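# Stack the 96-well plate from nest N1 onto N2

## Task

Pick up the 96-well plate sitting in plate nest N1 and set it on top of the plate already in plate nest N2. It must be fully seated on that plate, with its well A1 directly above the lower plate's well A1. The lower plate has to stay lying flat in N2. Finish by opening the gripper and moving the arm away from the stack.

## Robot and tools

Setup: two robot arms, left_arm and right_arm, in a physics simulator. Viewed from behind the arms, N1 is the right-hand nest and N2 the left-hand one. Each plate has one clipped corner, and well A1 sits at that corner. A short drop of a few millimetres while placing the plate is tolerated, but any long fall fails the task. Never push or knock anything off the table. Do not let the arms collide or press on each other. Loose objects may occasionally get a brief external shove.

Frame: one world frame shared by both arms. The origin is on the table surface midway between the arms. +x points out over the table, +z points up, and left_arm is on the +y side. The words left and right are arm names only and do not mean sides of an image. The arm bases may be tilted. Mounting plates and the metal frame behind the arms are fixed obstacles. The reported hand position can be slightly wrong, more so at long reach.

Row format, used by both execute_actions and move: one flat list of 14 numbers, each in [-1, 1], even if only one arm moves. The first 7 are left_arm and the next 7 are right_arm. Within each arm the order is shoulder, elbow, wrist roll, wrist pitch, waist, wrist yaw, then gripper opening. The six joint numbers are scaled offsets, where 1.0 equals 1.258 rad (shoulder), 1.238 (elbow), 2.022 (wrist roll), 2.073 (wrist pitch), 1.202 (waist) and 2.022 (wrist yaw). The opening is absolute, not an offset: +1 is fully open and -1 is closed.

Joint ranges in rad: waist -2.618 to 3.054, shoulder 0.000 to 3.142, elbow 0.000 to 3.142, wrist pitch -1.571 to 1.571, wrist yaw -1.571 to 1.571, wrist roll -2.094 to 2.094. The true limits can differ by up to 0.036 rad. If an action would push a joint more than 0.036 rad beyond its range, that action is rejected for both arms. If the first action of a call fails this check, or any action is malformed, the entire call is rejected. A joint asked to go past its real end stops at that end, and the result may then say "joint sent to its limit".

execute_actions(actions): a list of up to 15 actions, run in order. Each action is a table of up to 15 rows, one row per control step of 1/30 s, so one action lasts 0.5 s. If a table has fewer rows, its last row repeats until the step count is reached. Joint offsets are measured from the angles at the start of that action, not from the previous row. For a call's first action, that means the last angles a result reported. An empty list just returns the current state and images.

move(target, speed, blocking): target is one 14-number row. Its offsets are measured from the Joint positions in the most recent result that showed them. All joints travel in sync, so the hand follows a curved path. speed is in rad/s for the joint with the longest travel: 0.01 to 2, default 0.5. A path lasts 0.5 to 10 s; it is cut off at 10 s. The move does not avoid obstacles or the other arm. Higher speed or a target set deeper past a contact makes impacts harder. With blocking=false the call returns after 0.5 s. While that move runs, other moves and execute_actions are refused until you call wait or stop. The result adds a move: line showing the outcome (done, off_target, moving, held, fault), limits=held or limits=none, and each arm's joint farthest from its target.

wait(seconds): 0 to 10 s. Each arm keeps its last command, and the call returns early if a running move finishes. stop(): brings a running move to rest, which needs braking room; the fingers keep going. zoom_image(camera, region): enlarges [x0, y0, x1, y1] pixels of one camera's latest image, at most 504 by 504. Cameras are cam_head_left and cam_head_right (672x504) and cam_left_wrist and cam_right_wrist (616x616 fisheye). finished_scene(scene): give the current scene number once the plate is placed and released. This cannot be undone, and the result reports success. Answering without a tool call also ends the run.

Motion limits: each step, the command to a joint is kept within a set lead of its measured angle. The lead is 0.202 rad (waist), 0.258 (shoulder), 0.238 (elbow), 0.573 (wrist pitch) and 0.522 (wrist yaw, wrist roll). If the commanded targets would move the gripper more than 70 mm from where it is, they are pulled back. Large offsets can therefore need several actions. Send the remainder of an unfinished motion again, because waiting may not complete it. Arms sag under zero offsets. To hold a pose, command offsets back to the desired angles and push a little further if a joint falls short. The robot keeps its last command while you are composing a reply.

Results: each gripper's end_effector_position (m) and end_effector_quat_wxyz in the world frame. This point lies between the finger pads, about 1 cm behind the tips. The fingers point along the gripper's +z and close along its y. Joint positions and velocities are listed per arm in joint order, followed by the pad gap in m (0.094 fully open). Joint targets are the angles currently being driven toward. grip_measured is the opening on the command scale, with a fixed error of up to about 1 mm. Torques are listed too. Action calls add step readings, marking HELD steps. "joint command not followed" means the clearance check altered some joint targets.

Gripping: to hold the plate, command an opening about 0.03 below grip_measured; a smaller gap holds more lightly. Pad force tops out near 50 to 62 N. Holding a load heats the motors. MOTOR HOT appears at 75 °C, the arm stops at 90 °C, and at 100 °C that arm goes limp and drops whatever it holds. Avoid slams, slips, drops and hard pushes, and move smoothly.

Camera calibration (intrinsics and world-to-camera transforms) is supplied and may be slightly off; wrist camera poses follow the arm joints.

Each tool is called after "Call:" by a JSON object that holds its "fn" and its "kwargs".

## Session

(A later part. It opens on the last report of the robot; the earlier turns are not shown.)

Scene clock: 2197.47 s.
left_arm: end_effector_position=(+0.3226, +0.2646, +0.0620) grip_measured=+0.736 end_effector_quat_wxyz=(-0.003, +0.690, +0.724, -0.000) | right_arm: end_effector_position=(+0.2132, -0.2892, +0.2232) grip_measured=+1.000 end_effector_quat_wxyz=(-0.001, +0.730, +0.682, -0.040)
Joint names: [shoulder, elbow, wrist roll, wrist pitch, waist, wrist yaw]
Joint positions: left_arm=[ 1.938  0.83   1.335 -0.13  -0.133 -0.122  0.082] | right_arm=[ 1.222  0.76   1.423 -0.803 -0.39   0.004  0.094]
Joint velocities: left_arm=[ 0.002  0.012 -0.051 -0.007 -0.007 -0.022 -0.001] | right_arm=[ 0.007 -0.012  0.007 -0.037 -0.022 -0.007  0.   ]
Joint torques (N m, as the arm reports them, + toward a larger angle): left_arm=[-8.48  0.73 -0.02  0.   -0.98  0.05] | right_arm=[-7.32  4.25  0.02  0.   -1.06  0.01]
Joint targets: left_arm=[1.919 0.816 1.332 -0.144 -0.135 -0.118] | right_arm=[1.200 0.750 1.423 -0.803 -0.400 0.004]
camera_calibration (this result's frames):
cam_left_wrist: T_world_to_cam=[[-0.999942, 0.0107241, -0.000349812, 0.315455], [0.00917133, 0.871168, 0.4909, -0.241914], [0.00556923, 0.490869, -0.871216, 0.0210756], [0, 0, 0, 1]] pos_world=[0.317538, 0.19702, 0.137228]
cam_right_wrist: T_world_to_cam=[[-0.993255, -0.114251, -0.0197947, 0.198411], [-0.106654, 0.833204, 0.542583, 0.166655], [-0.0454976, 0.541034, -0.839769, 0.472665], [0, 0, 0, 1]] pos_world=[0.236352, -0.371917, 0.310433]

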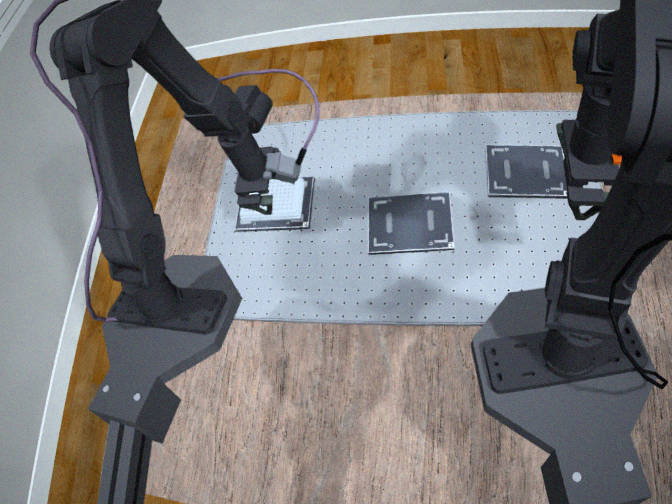

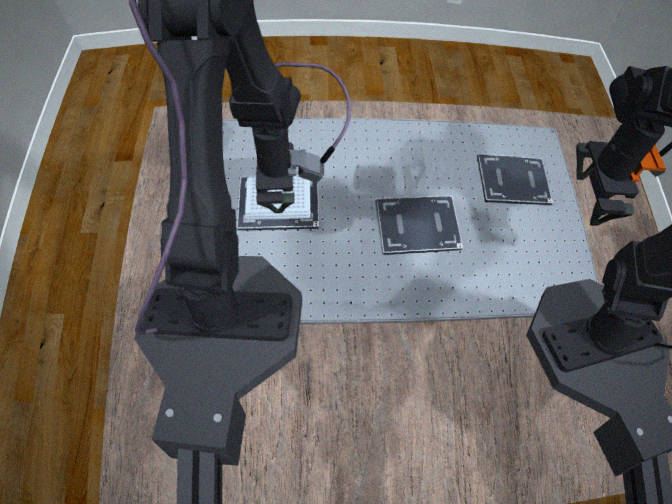

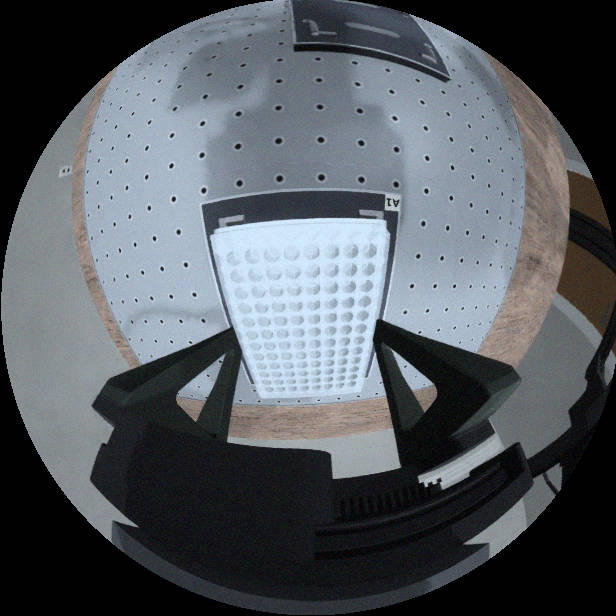

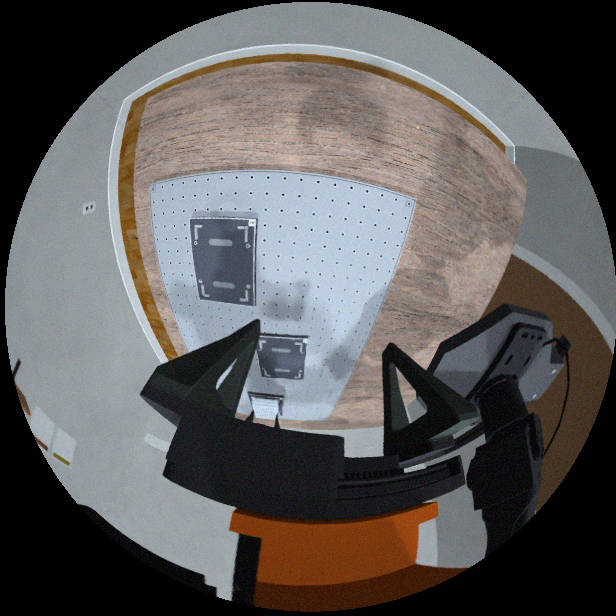

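Call:
{"fn": "execute_actions", "kwargs": {"actions": [[[-0.015,-0.0113,-0.0015,-0.006,-0.0017,0.002,0.735,-0.0175,-0.008,0,0,-0.008,0,1],[-0.015,-0.0113,-0.0015,-0.006,-0.0017,0.002,0.740,-0.0175,-0.008,0,0,-0.008,0,1],[-0.015,-0.0113,-0.0015,-0.006,-0.0017,0.002,0.745,-0.0175,-0.008,0,0,-0.008,0,1],[-0.015,-0.0113,-0.0015,-0.006,-0.0017,0.002,0.750,-0.0175,-0.008,0,0,-0.008,0,1],[-0.015,-0.0113,-0.0015,-0.006,-0.0017,0.002,0.755,-0.0175,-0.008,0,0,-0.008,0,1],[-0.015,-0.0113,-0.0015,-0.006,-0.0017,0.002,0.760,-0.0175,-0.008,0,0,-0.008,0,1]]]}}

Call:
{"fn": "zoom_image", "kwargs": {"camera": "cam_left_wrist", "region": [204, 205, 254, 245]}}

Call:
{"fn": "zoom_image", "kwargs": {"camera": "cam_left_wrist", "region": [352, 200, 402, 240]}}

Call:
{"fn": "zoom_image", "kwargs": {"camera": "cam_left_wrist", "region": [245, 370, 295, 410]}}

Call:
{"fn": "zoom_image", "kwargs": {"camera": "cam_left_wrist", "region": [335, 365, 385, 405]}}

Scene clock: 2207.03 s.
left_arm: end_effector_position=(+0.3226, +0.2646, +0.0620) grip_measured=+0.759 end_effector_quat_wxyz=(-0.003, +0.690, +0.724, -0.000) | right_arm: end_effector_position=(+0.2132, -0.2892, +0.2232) grip_measured=+1.000 end_effector_quat_wxyz=(-0.001, +0.730, +0.682, -0.040)
Joint names: [shoulder, elbow, wrist roll, wrist pitch, waist, wrist yaw]
Joint positions: left_arm=[ 1.938  0.83   1.335 -0.13  -0.133 -0.122  0.083] | right_arm=[ 1.222  0.76   1.423 -0.803 -0.39   0.004  0.094]
Joint velocities: left_arm=[ 0.007 -0.022 -0.051 -0.051 -0.012 -0.037 -0.001] | right_arm=[-0.017  0.002  0.022 -0.037 -0.007  0.007  0.   ]
Joint torques (N m, as the arm reports them, + toward a larger angle): left_arm=[-8.48  0.73 -0.02  0.01 -0.98  0.05] | right_arm=[-7.34  4.25  0.01  0.   -1.04  0.01]
Joint targets: left_arm=[1.919 0.816 1.332 -0.142 -0.135 -0.118] | right_arm=[1.200 0.750 1.423 -0.803 -0.400 0.004]
Step readings (joint positions):
0: left_arm=[1.938 0.830 1.335 -0.130 -0.133 -0.122] | right_arm=[1.222 0.760 1.423 -0.803 -0.390 0.004]
1: left_arm=[1.938 0.830 1.335 -0.130 -0.133 -0.122] | right_arm=[1.222 0.760 1.423 -0.803 -0.390 0.004]
2: left_arm=[1.938 0.830 1.335 -0.130 -0.133 -0.122] | right_arm=[1.222 0.760 1.423 -0.803 -0.390 0.004]
4: left_arm=[1.938 0.830 1.335 -0.130 -0.133 -0.122] | right_arm=[1.222 0.760 1.423 -0.803 -0.390 0.004]
8: left_arm=[1.938 0.830 1.335 -0.130 -0.133 -0.122] | right_arm=[1.222 0.760 1.423 -0.803 -0.390 0.004]
15: Joint positions above
camera_calibration (this result's frames):
cam_left_wrist: T_world_to_cam=[[-0.999942, 0.0107241, -0.000349812, 0.315455], [0.00917133, 0.871168, 0.4909, -0.241914], [0.00556923, 0.490869, -0.871216, 0.0210756], [0, 0, 0, 1]] pos_world=[0.317538, 0.19702, 0.137228]
cam_right_wrist: T_world_to_cam=[[-0.993255, -0.114251, -0.0197947, 0.198411], [-0.106654, 0.833204, 0.542583, 0.166655], [-0.0454976, 0.541034, -0.839769, 0.472665], [0, 0, 0, 1]] pos_world=[0.236352, -0.371917, 0.310433]

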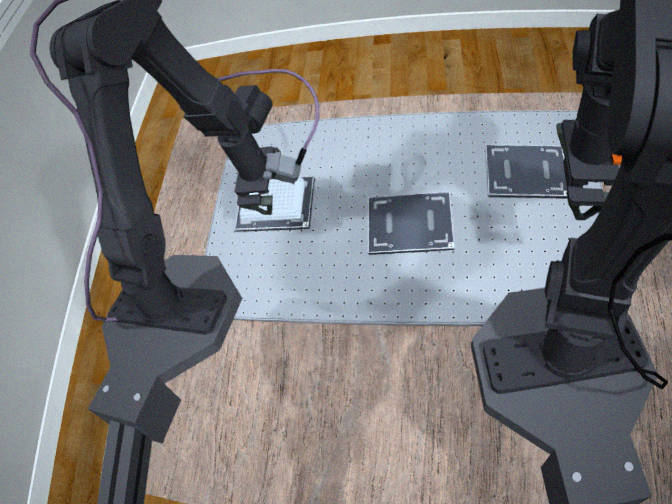

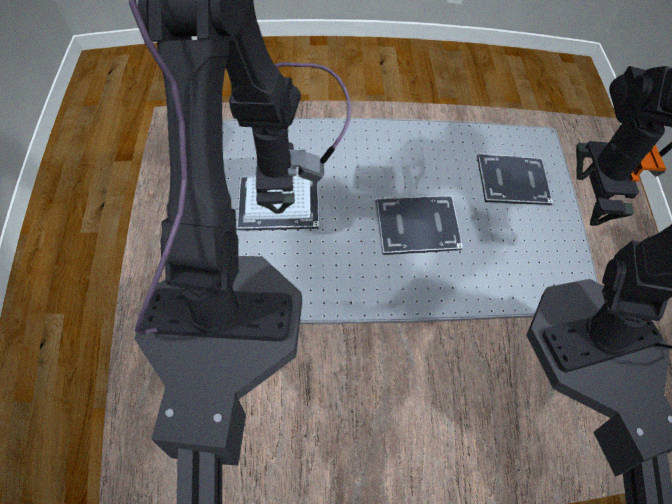

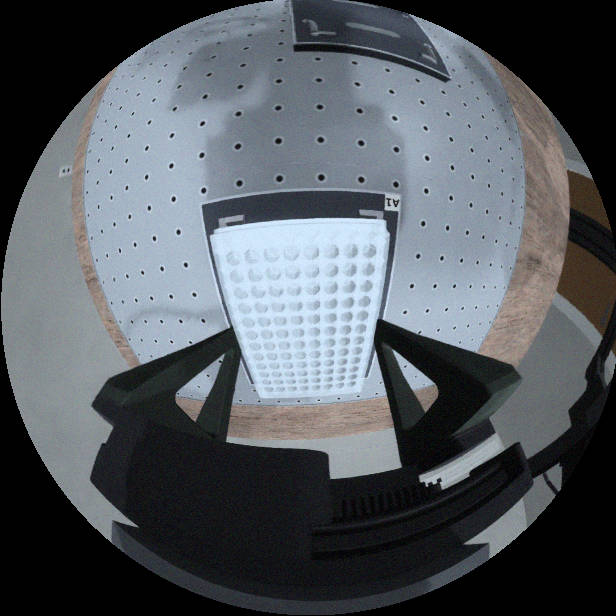

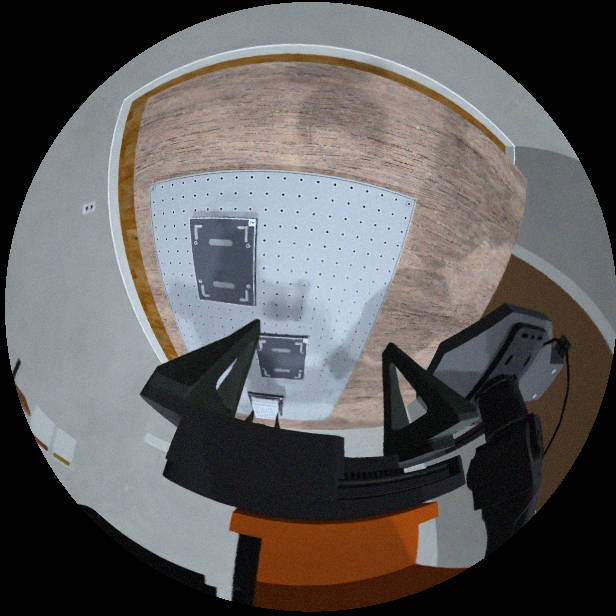

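Region (204, 205, 254, 245) of cam_left_wrist's 616x616 image, scaled by 10.080, with more detail than that image has; it fills the top 403 rows of this view, and the rest is white.

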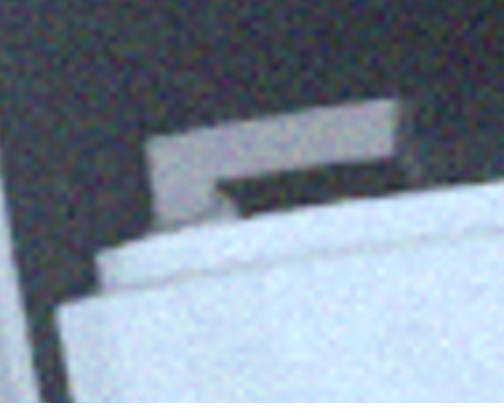

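Region (352, 200, 402, 240) of cam_left_wrist's 616x616 image, scaled by 10.080, with more detail than that image has; it fills the top 403 rows of this view, and the rest is white.

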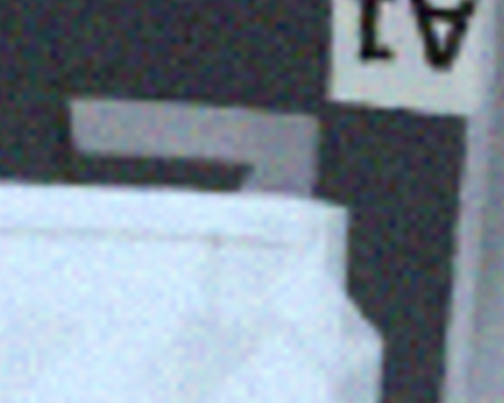

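Region (245, 370, 295, 410) of cam_left_wrist's 616x616 image, scaled by 10.080, with more detail than that image has; it fills the top 403 rows of this view, and the rest is white.

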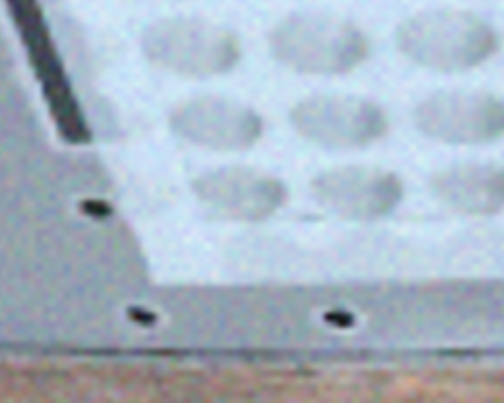

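Region (335, 365, 385, 405) of cam_left_wrist's 616x616 image, scaled by 10.080, with more detail than that image has; it fills the top 403 rows of this view, and the rest is white.

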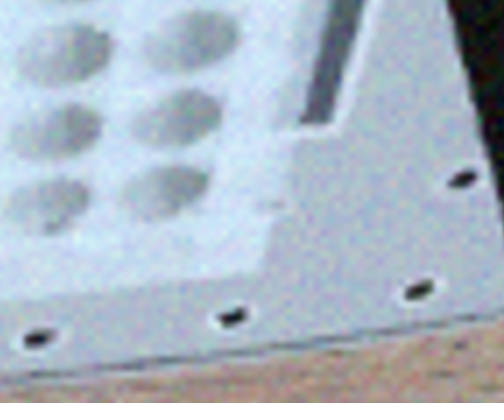

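Call:
{"fn": "execute_actions", "kwargs": {"actions": [[[0.0191,-0.0113,-0.0015,0.006,-0.0017,0.002,0.76,-0.0175,-0.008,0,0,-0.008,0,1],[0.0191,-0.0113,-0.0015,0.007,-0.0017,0.002,0.76,-0.0175,-0.008,0,0,-0.008,0,1],[0.016,-0.0113,-0.0015,0.008,-0.0017,0.002,0.76,-0.0175,-0.008,0,0,-0.008,0,1],[0.014,-0.0113,-0.0015,0.009,-0.0017,0.002,0.76,-0.0175,-0.008,0,0,-0.008,0,1],[0.013,-0.0113,-0.0015,0.0095,-0.0017,0.002,0.76,-0.0175,-0.008,0,0,-0.008,0,1],[0.013,-0.0113,-0.0015,0.010,-0.0017,0.002,0.76,-0.0175,-0.008,0,0,-0.008,0,1],[0.013,-0.0113,-0.0015,0.010,-0.0017,0.002,0.76,-0.0175,-0.008,0,0,-0.008,0,1],[0.0135,-0.0113,-0.0015,0.0105,-0.0017,0.002,0.76,-0.0175,-0.008,0,0,-0.008,0,1],[0.014,-0.0113,-0.0015,0.0105,-0.0017,0.002,0.76,-0.0175,-0.008,0,0,-0.008,0,1]]]}}

Call:
{"fn": "zoom_image", "kwargs": {"camera": "cam_left_wrist", "region": [204, 205, 254, 245]}}

Call:
{"fn": "zoom_image", "kwargs": {"camera": "cam_left_wrist", "region": [352, 200, 402, 240]}}

Call:
{"fn": "zoom_image", "kwargs": {"camera": "cam_left_wrist", "region": [245, 370, 295, 410]}}

Call:
{"fn": "zoom_image", "kwargs": {"camera": "cam_left_wrist", "region": [335, 365, 385, 405]}}

Scene clock: 2286.40 s.
left_arm: end_effector_position=(+0.3223, +0.2646, +0.0615) grip_measured=+0.759 end_effector_quat_wxyz=(-0.003, +0.690, +0.724, -0.000) | right_arm: end_effector_position=(+0.2132, -0.2892, +0.2232) grip_measured=+1.000 end_effector_quat_wxyz=(-0.001, +0.730, +0.682, -0.040)
Joint names: [shoulder, elbow, wrist roll, wrist pitch, waist, wrist yaw]
Joint positions: left_arm=[ 1.94   0.83   1.335 -0.129 -0.133 -0.122  0.083] | right_arm=[ 1.222  0.76   1.423 -0.803 -0.39   0.004  0.094]
Joint velocities: left_arm=[-0.007 -0.012  0.022 -0.007 -0.012 -0.007 -0.   ] | right_arm=[ 0.007  0.002  0.081 -0.007 -0.002 -0.051  0.   ]
Joint torques (N m, as the arm reports them, + toward a larger angle): left_arm=[-6.09  0.73 -0.02  0.33 -0.97  0.05] | right_arm=[-7.33  4.27  0.02  0.01 -1.03  0.02]
Joint targets: left_arm=[1.956 0.816 1.332 -0.108 -0.135 -0.118] | right_arm=[1.200 0.750 1.423 -0.803 -0.400 0.004]
Step readings (joint positions):
0: left_arm=[1.938 0.830 1.335 -0.130 -0.133 -0.122] | right_arm=[1.222 0.760 1.423 -0.803 -0.390 0.004]
1: left_arm=[1.940 0.830 1.335 -0.130 -0.133 -0.122] | right_arm=[1.222 0.760 1.423 -0.803 -0.390 0.004]
2: left_arm=[1.940 0.830 1.335 -0.129 -0.133 -0.122] | right_arm=[1.222 0.760 1.423 -0.803 -0.390 0.004]
4: left_arm=[1.940 0.830 1.335 -0.129 -0.133 -0.122] | right_arm=[1.222 0.760 1.423 -0.803 -0.390 0.004]
8: left_arm=[1.940 0.830 1.335 -0.129 -0.133 -0.122] | right_arm=[1.222 0.760 1.423 -0.803 -0.390 0.004]
15: Joint positions above
camera_calibration (this result's frames):
cam_left_wrist: T_world_to_cam=[[-0.999941, 0.0108151, 0.000395866, 0.315122], [0.00961597, 0.871097, 0.491016, -0.241793], [0.00496557, 0.490991, -0.87115, 0.0208105], [0, 0, 0, 1]] pos_world=[0.317326, 0.196999, 0.136728]
cam_right_wrist: T_world_to_cam=[[-0.993255, -0.114251, -0.0197947, 0.198411], [-0.106654, 0.833204, 0.542583, 0.166655], [-0.0454976, 0.541034, -0.839769, 0.472665], [0, 0, 0, 1]] pos_world=[0.236352, -0.371917, 0.310433]

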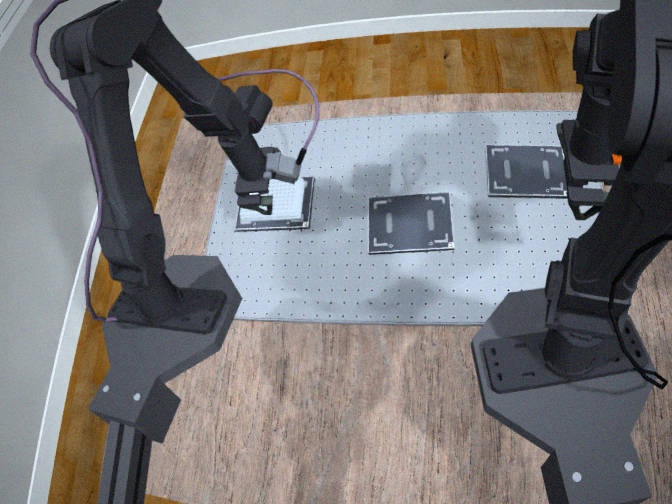

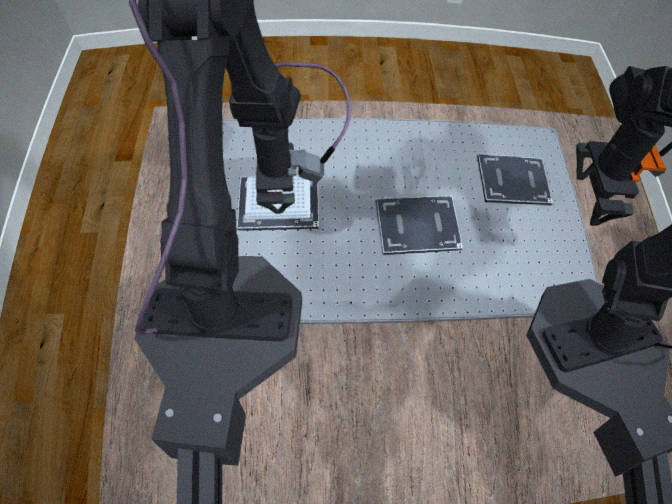

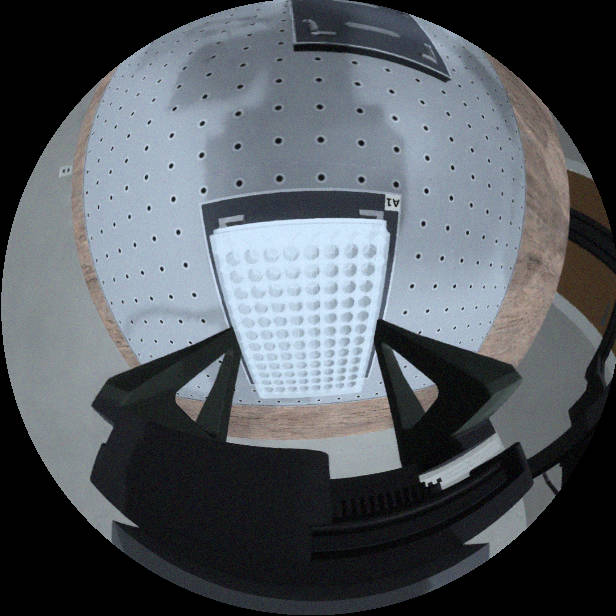

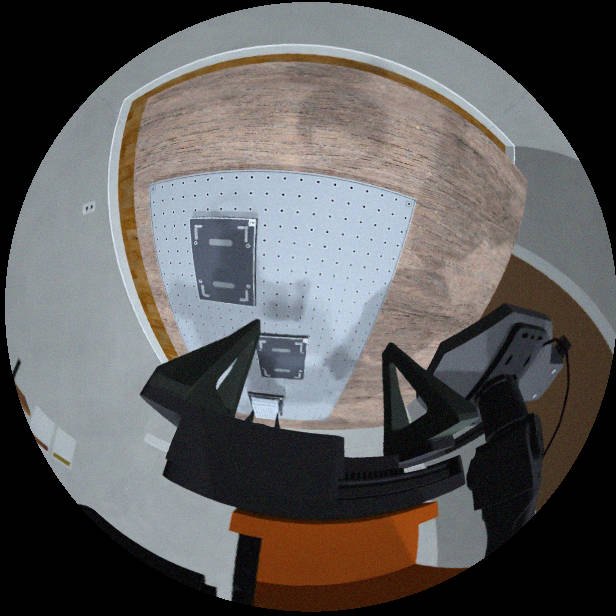

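Region (204, 205, 254, 245) of cam_left_wrist's 616x616 image, scaled by 10.080, with more detail than that image has; it fills the top 403 rows of this view, and the rest is white.

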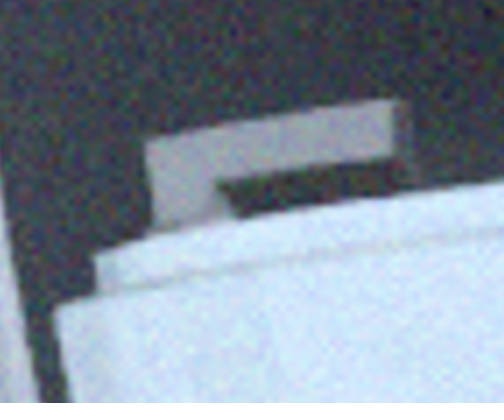

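Region (352, 200, 402, 240) of cam_left_wrist's 616x616 image, scaled by 10.080, with more detail than that image has; it fills the top 403 rows of this view, and the rest is white.

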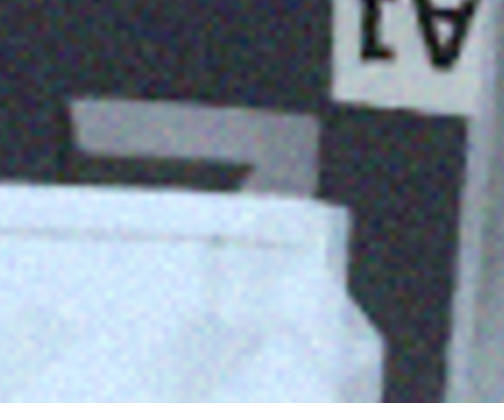

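Region (245, 370, 295, 410) of cam_left_wrist's 616x616 image, scaled by 10.080, with more detail than that image has; it fills the top 403 rows of this view, and the rest is white.

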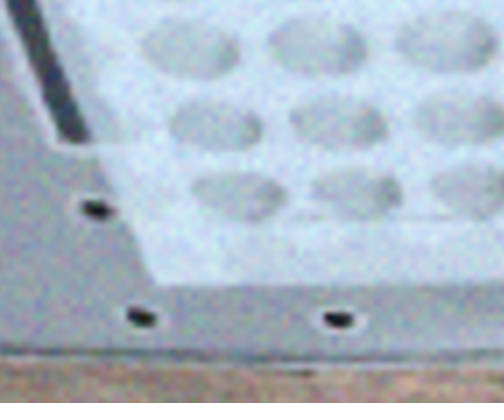

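Region (335, 365, 385, 405) of cam_left_wrist's 616x616 image, scaled by 10.080, with more detail than that image has; it fills the top 403 rows of this view, and the rest is white.

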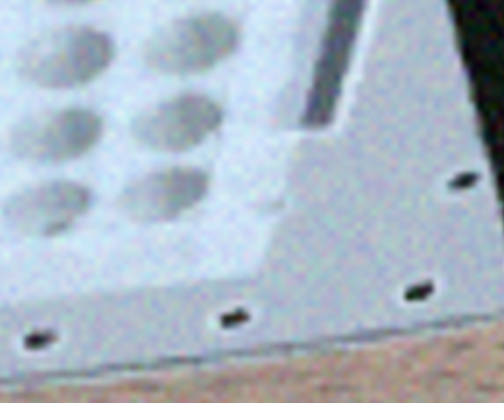

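Call:
{"fn": "execute_actions", "kwargs": {"actions": [[[0.008,-0.0113,-0.0015,0.003,-0.0017,0.002,0.76,-0.0175,-0.008,0,0,-0.008,0,1],[0.0,-0.0113,-0.0015,0.002,-0.0017,0.002,0.76,-0.0175,-0.008,0,0,-0.008,0,1],[-0.006,-0.0113,-0.0015,0.002,-0.0017,0.002,0.76,-0.0175,-0.008,0,0,-0.008,0,1],[-0.011,-0.0113,-0.0015,0.002,-0.0017,0.002,0.76,-0.0175,-0.008,0,0,-0.008,0,1],[-0.015,-0.0113,-0.0015,0.002,-0.0017,0.002,0.76,-0.0175,-0.008,0,0,-0.008,0,1],[-0.018,-0.0113,-0.0015,0.002,-0.0017,0.002,0.76,-0.0175,-0.008,0,0,-0.008,0,1],[-0.020,-0.0113,-0.0015,0.002,-0.0017,0.002,0.76,-0.0175,-0.008,0,0,-0.008,0,1],[-0.021,-0.0113,-0.0015,0.002,-0.0017,0.002,0.76,-0.0175,-0.008,0,0,-0.008,0,1],[-0.022,-0.0113,-0.0015,0.002,-0.0017,0.002,0.76,-0.0175,-0.008,0,0,-0.008,0,1],[-0.023,-0.0113,-0.0015,0.002,-0.0017,0.002,0.76,-0.0175,-0.008,0,0,-0.008,0,1]]]}}

Call:
{"fn": "zoom_image", "kwargs": {"camera": "cam_left_wrist", "region": [204, 205, 254, 245]}}

Call:
{"fn": "zoom_image", "kwargs": {"camera": "cam_left_wrist", "region": [352, 200, 402, 240]}}

Call:
{"fn": "zoom_image", "kwargs": {"camera": "cam_left_wrist", "region": [245, 370, 295, 410]}}

Call:
{"fn": "zoom_image", "kwargs": {"camera": "cam_left_wrist", "region": [335, 365, 385, 405]}}

Scene clock: 2343.33 s.
left_arm: end_effector_position=(+0.3227, +0.2646, +0.0618) grip_measured=+0.759 end_effector_quat_wxyz=(-0.003, +0.690, +0.724, -0.000) | right_arm: end_effector_position=(+0.2132, -0.2892, +0.2232) grip_measured=+1.000 end_effector_quat_wxyz=(-0.001, +0.730, +0.682, -0.040)
Joint names: [shoulder, elbow, wrist roll, wrist pitch, waist, wrist yaw]
Joint positions: left_arm=[ 1.939  0.83   1.335 -0.129 -0.133 -0.122  0.083] | right_arm=[ 1.222  0.76   1.423 -0.803 -0.39   0.004  0.094]
Joint velocities: left_arm=[ 0.007 -0.022 -0.037 -0.007 -0.012  0.022 -0.   ] | right_arm=[-0.017 -0.027 -0.051 -0.051  0.012  0.037  0.   ]
Joint torques (N m, as the arm reports them, + toward a larger angle): left_arm=[-9.08  0.73 -0.02  0.17 -0.98  0.05] | right_arm=[-7.34  4.27  0.02  0.   -1.08  0.01]
Joint targets: left_arm=[1.911 0.816 1.332 -0.125 -0.135 -0.118] | right_arm=[1.200 0.750 1.423 -0.803 -0.400 0.004]
Step readings (joint positions):
0: left_arm=[1.940 0.830 1.335 -0.129 -0.133 -0.122] | right_arm=[1.222 0.760 1.423 -0.803 -0.390 0.004]
1: left_arm=[1.940 0.830 1.335 -0.129 -0.133 -0.122] | right_arm=[1.222 0.760 1.423 -0.803 -0.390 0.004]
2: left_arm=[1.940 0.830 1.335 -0.129 -0.133 -0.122] | right_arm=[1.222 0.760 1.423 -0.803 -0.390 0.004]
4: left_arm=[1.940 0.830 1.335 -0.129 -0.133 -0.122] | right_arm=[1.222 0.760 1.423 -0.803 -0.390 0.004]
8: left_arm=[1.939 0.830 1.335 -0.129 -0.133 -0.122] | right_arm=[1.222 0.760 1.423 -0.803 -0.390 0.004]
15: Joint positions above
camera_calibration (this result's frames):
cam_left_wrist: T_world_to_cam=[[-0.999943, 0.0106786, -0.000722647, 0.315552], [0.00894905, 0.871203, 0.490842, -0.24172], [0.00587108, 0.490807, -0.871248, 0.0208409], [0, 0, 0, 1]] pos_world=[0.317575, 0.196989, 0.137032]
cam_right_wrist: T_world_to_cam=[[-0.993255, -0.114251, -0.0197947, 0.198411], [-0.106654, 0.833204, 0.542583, 0.166655], [-0.0454976, 0.541034, -0.839769, 0.472665], [0, 0, 0, 1]] pos_world=[0.236352, -0.371917, 0.310433]

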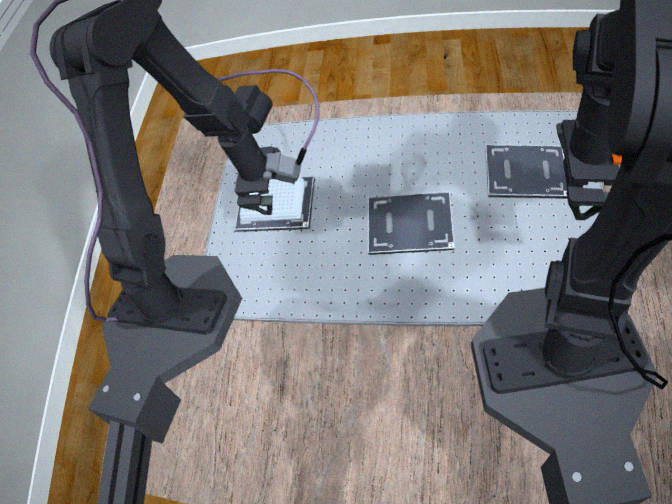

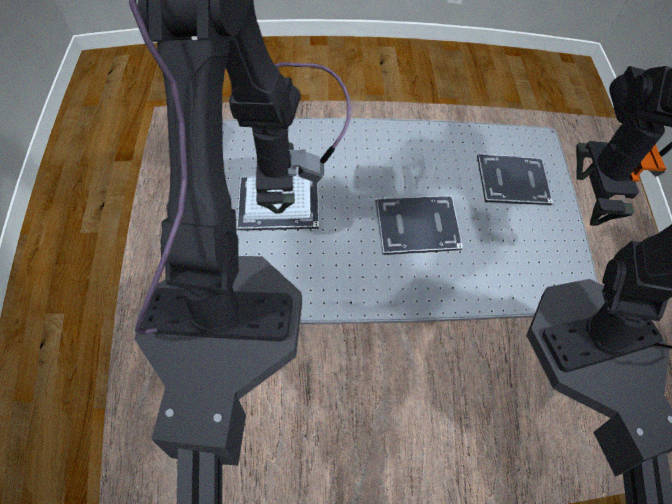

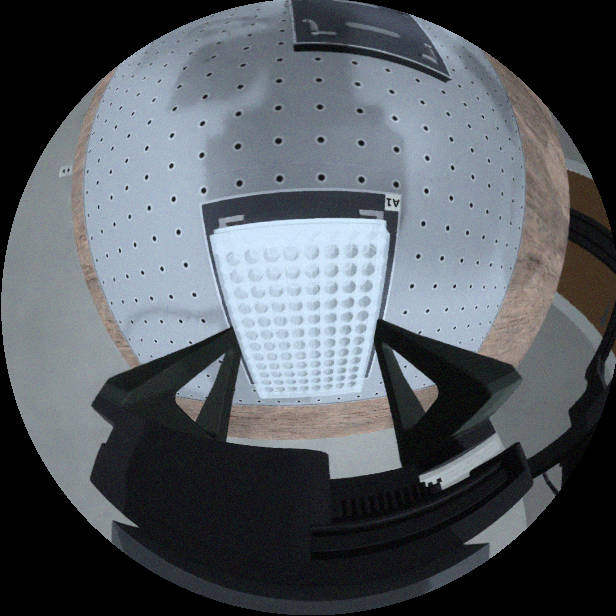

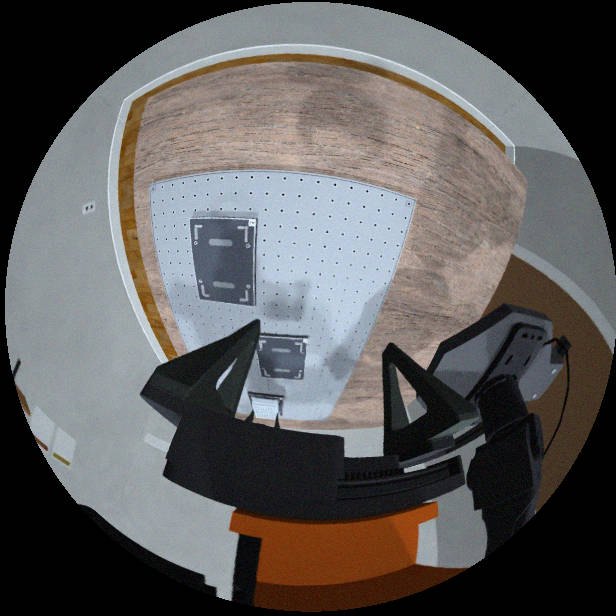

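Region (204, 205, 254, 245) of cam_left_wrist's 616x616 image, scaled by 10.080, with more detail than that image has; it fills the top 403 rows of this view, and the rest is white.

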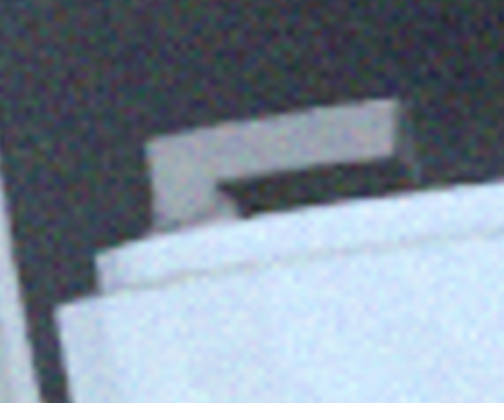

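Region (352, 200, 402, 240) of cam_left_wrist's 616x616 image, scaled by 10.080, with more detail than that image has; it fills the top 403 rows of this view, and the rest is white.

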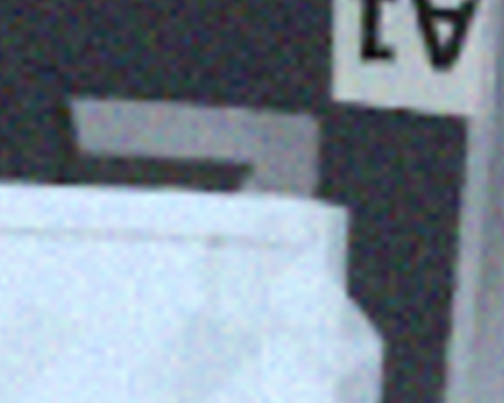

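Region (245, 370, 295, 410) of cam_left_wrist's 616x616 image, scaled by 10.080, with more detail than that image has; it fills the top 403 rows of this view, and the rest is white.

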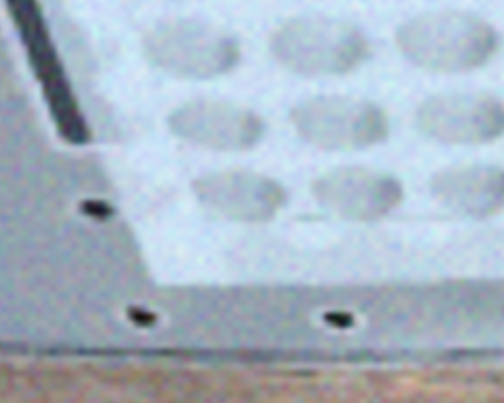

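Region (335, 365, 385, 405) of cam_left_wrist's 616x616 image, scaled by 10.080, with more detail than that image has; it fills the top 403 rows of this view, and the rest is white.

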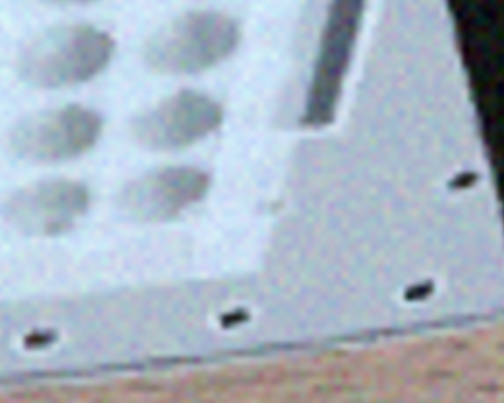

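Call:
{"fn": "execute_actions", "kwargs": {"actions": []}}

Call:
{"fn": "zoom_image", "kwargs": {"camera": "cam_left_wrist", "region": [204, 205, 254, 245]}}

Call:
{"fn": "zoom_image", "kwargs": {"camera": "cam_left_wrist", "region": [352, 200, 402, 240]}}

Scene clock: 2346.60 s.
left_arm: end_effector_position=(+0.3227, +0.2646, +0.0618) grip_measured=+0.759 end_effector_quat_wxyz=(-0.003, +0.690, +0.724, -0.000) | right_arm: end_effector_position=(+0.2132, -0.2892, +0.2232) grip_measured=+1.000 end_effector_quat_wxyz=(-0.001, +0.730, +0.682, -0.040)
Joint names: [shoulder, elbow, wrist roll, wrist pitch, waist, wrist yaw]
Joint positions: left_arm=[ 1.939  0.83   1.335 -0.129 -0.133 -0.122  0.083] | right_arm=[ 1.222  0.76   1.423 -0.803 -0.39   0.004  0.094]
Joint velocities: left_arm=[ 0.012 -0.017 -0.007  0.007 -0.007  0.051 -0.001] | right_arm=[-0.017  0.007 -0.022  0.037  0.022  0.066  0.   ]
Joint torques (N m, as the arm reports them, + toward a larger angle): left_arm=[-9.09  0.72 -0.02  0.17 -0.98  0.05] | right_arm=[-7.33  4.26  0.01  0.   -1.06  0.01]
Joint targets: left_arm=[1.911 0.816 1.332 -0.125 -0.135 -0.118] | right_arm=[1.200 0.750 1.423 -0.803 -0.400 0.004]
camera_calibration (this result's frames):
cam_left_wrist: T_world_to_cam=[[-0.999943, 0.0106786, -0.000722647, 0.315552], [0.00894905, 0.871203, 0.490842, -0.24172], [0.00587108, 0.490807, -0.871248, 0.0208409], [0, 0, 0, 1]] pos_world=[0.317575, 0.196989, 0.137032]
cam_right_wrist: T_world_to_cam=[[-0.993255, -0.114251, -0.0197947, 0.198411], [-0.106654, 0.833204, 0.542583, 0.166655], [-0.0454976, 0.541034, -0.839769, 0.472665], [0, 0, 0, 1]] pos_world=[0.236352, -0.371917, 0.310433]

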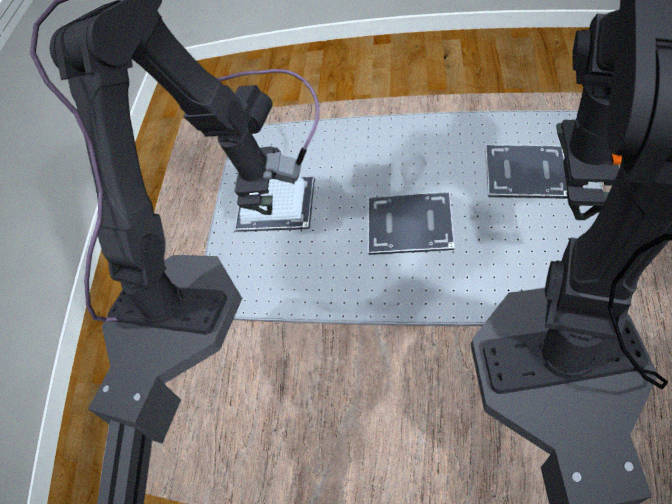

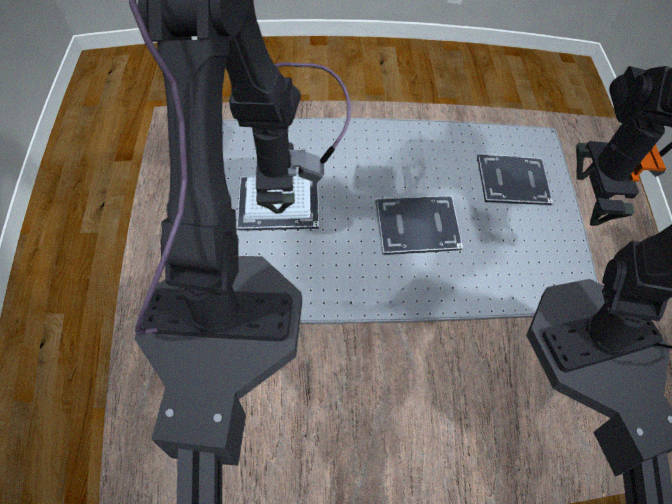

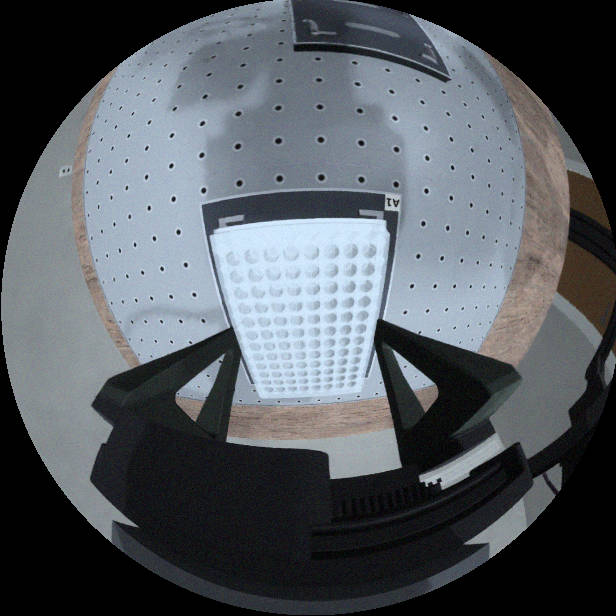

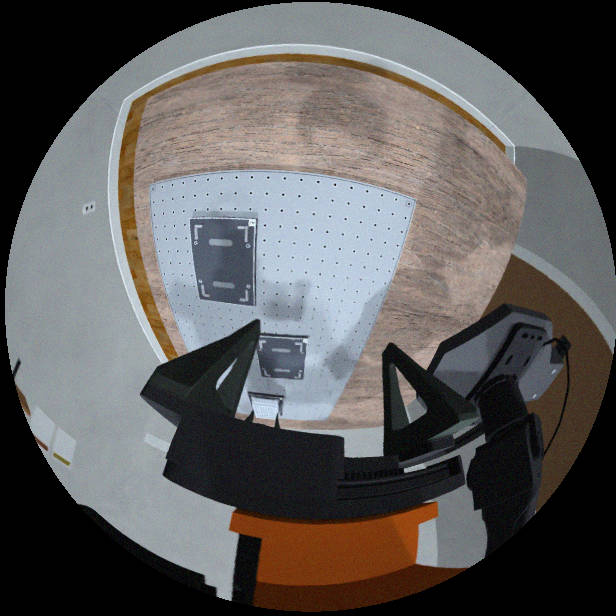

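Region (204, 205, 254, 245) of cam_left_wrist's 616x616 image, scaled by 10.080, with more detail than that image has; it fills the top 403 rows of this view, and the rest is white.

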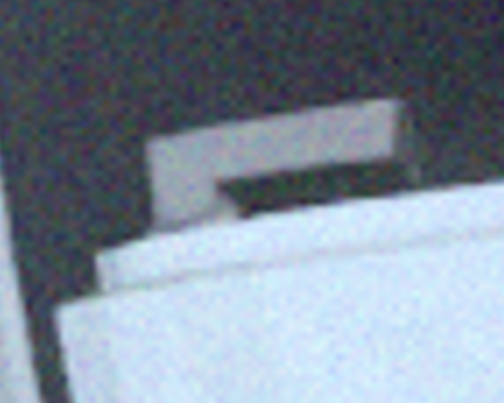

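Region (352, 200, 402, 240) of cam_left_wrist's 616x616 image, scaled by 10.080, with more detail than that image has; it fills the top 403 rows of this view, and the rest is white.

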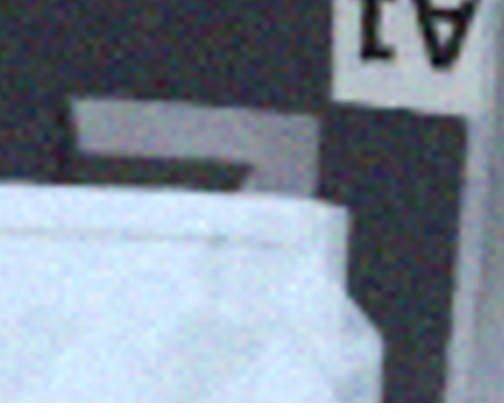

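Call:
{"fn": "execute_actions", "kwargs": {"actions": [[[-0.018,-0.0113,-0.0015,0.006,-0.0017,0.002,0.76,-0.0175,-0.008,0,0,-0.008,0,1],[-0.018,-0.0113,-0.0015,0.012,-0.0017,0.002,0.76,-0.0175,-0.008,0,0,-0.008,0,1],[-0.018,-0.0113,-0.0015,0.012,-0.0017,0.002,0.76,-0.0175,-0.008,0,0,-0.008,0,1],[-0.018,-0.0113,-0.0015,0.012,-0.0017,0.002,0.76,-0.0175,-0.008,0,0,-0.008,0,1],[-0.018,-0.0113,-0.0015,0.012,-0.0017,0.002,0.76,-0.0175,-0.008,0,0,-0.008,0,1],[-0.018,-0.0113,-0.0015,0.005,-0.0017,0.002,0.76,-0.0175,-0.008,0,0,-0.008,0,1]]]}}

Call:
{"fn": "zoom_image", "kwargs": {"camera": "cam_left_wrist", "region": [204, 205, 254, 245]}}

Call:
{"fn": "zoom_image", "kwargs": {"camera": "cam_left_wrist", "region": [352, 200, 402, 240]}}

Scene clock: 2355.93 s.
left_arm: end_effector_position=(+0.3227, +0.2646, +0.0618) grip_measured=+0.759 end_effector_quat_wxyz=(-0.003, +0.690, +0.724, -0.000) | right_arm: end_effector_position=(+0.2132, -0.2892, +0.2232) grip_measured=+1.000 end_effector_quat_wxyz=(-0.001, +0.730, +0.682, -0.040)
Joint names: [shoulder, elbow, wrist roll, wrist pitch, waist, wrist yaw]
Joint positions: left_arm=[ 1.939  0.83   1.335 -0.129 -0.133 -0.122  0.083] | right_arm=[ 1.222  0.76   1.423 -0.803 -0.39   0.004  0.094]
Joint velocities: left_arm=[-0.002 -0.022 -0.066  0.037 -0.017 -0.022 -0.001] | right_arm=[-0.002  0.007  0.007 -0.066  0.012  0.037  0.   ]
Joint torques (N m, as the arm reports them, + toward a larger angle): left_arm=[-8.74  0.73 -0.02  0.23 -0.98  0.04] | right_arm=[-7.31  4.26  0.01  0.   -1.07  0.01]
Joint targets: left_arm=[1.916 0.816 1.332 -0.119 -0.135 -0.118] | right_arm=[1.200 0.750 1.423 -0.803 -0.400 0.004]
Step readings (joint positions):
0: left_arm=[1.939 0.830 1.335 -0.129 -0.133 -0.122] | right_arm=[1.222 0.760 1.423 -0.803 -0.390 0.004]
1: left_arm=[1.939 0.830 1.335 -0.129 -0.133 -0.122] | right_arm=[1.222 0.760 1.423 -0.803 -0.390 0.004]
2: left_arm=[1.939 0.830 1.335 -0.129 -0.133 -0.122] | right_arm=[1.222 0.760 1.423 -0.803 -0.390 0.004]
4: left_arm=[1.939 0.830 1.335 -0.129 -0.133 -0.122] | right_arm=[1.222 0.760 1.423 -0.803 -0.390 0.004]
8: left_arm=[1.939 0.830 1.335 -0.129 -0.133 -0.122] | right_arm=[1.222 0.760 1.423 -0.803 -0.390 0.004]
15: Joint positions above
camera_calibration (this result's frames):
cam_left_wrist: T_world_to_cam=[[-0.999943, 0.0106786, -0.000722647, 0.315552], [0.00894905, 0.871203, 0.490842, -0.24172], [0.00587108, 0.490807, -0.871248, 0.0208409], [0, 0, 0, 1]] pos_world=[0.317575, 0.196989, 0.137032]
cam_right_wrist: T_world_to_cam=[[-0.993255, -0.114251, -0.0197947, 0.198411], [-0.106654, 0.833204, 0.542583, 0.166655], [-0.0454976, 0.541034, -0.839769, 0.472665], [0, 0, 0, 1]] pos_world=[0.236352, -0.371917, 0.310433]

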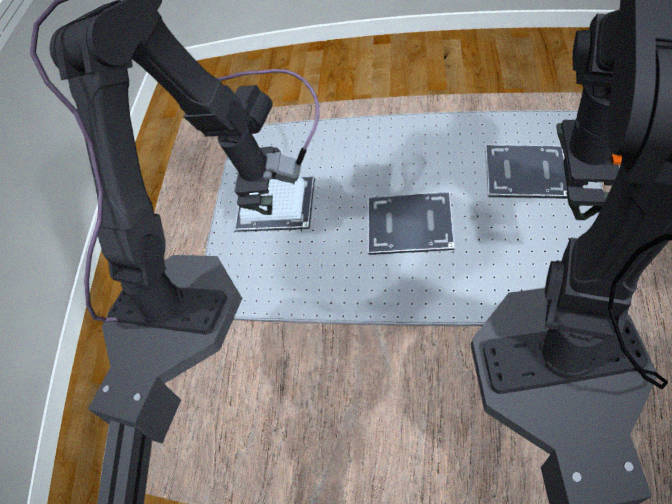

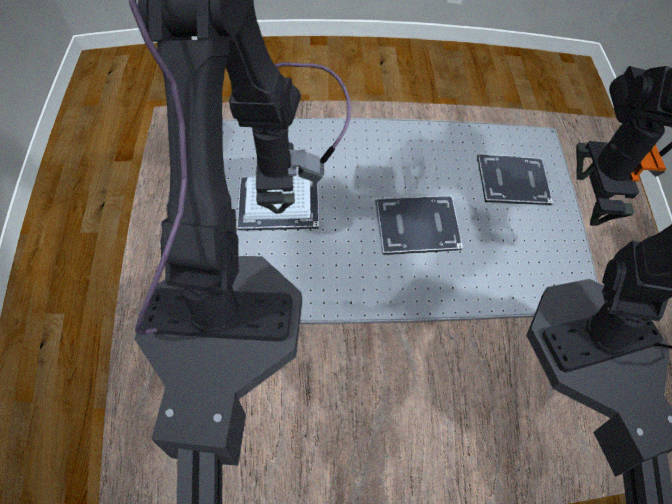

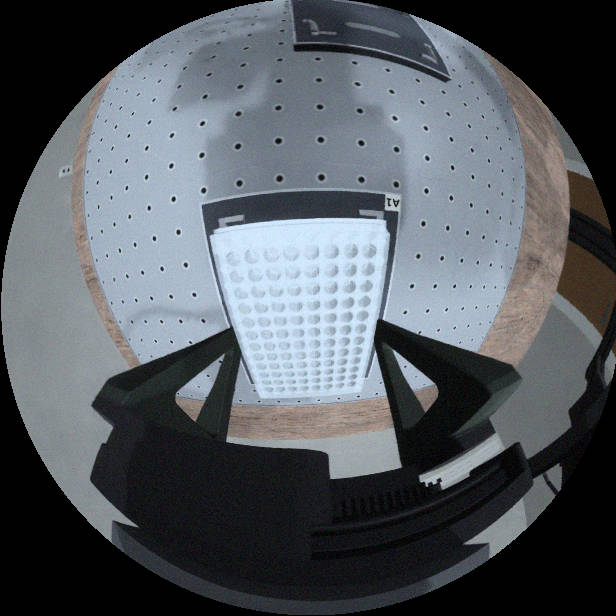

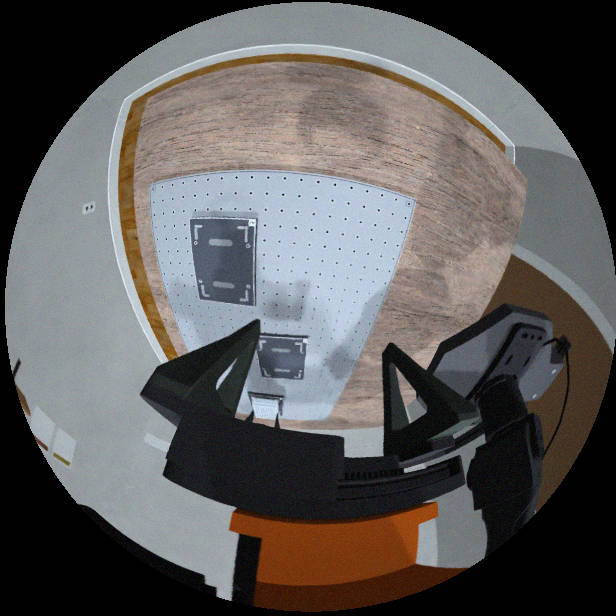

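Region (204, 205, 254, 245) of cam_left_wrist's 616x616 image, scaled by 10.080, with more detail than that image has; it fills the top 403 rows of this view, and the rest is white.

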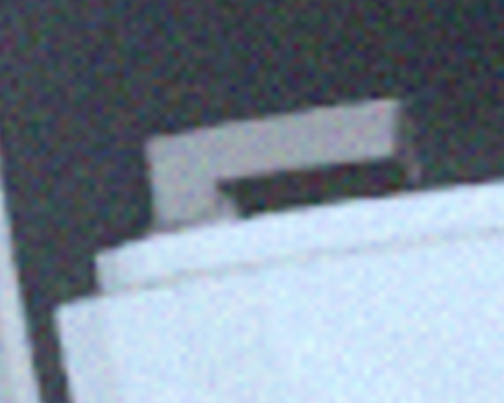

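Region (352, 200, 402, 240) of cam_left_wrist's 616x616 image, scaled by 10.080, with more detail than that image has; it fills the top 403 rows of this view, and the rest is white.

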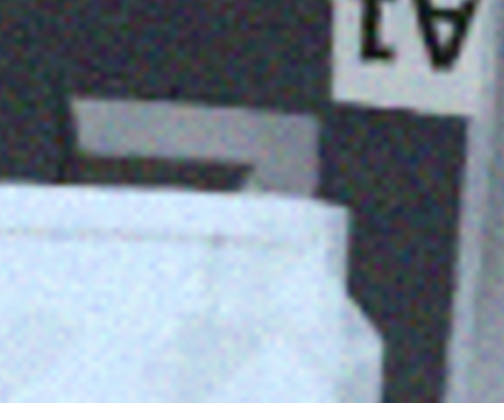

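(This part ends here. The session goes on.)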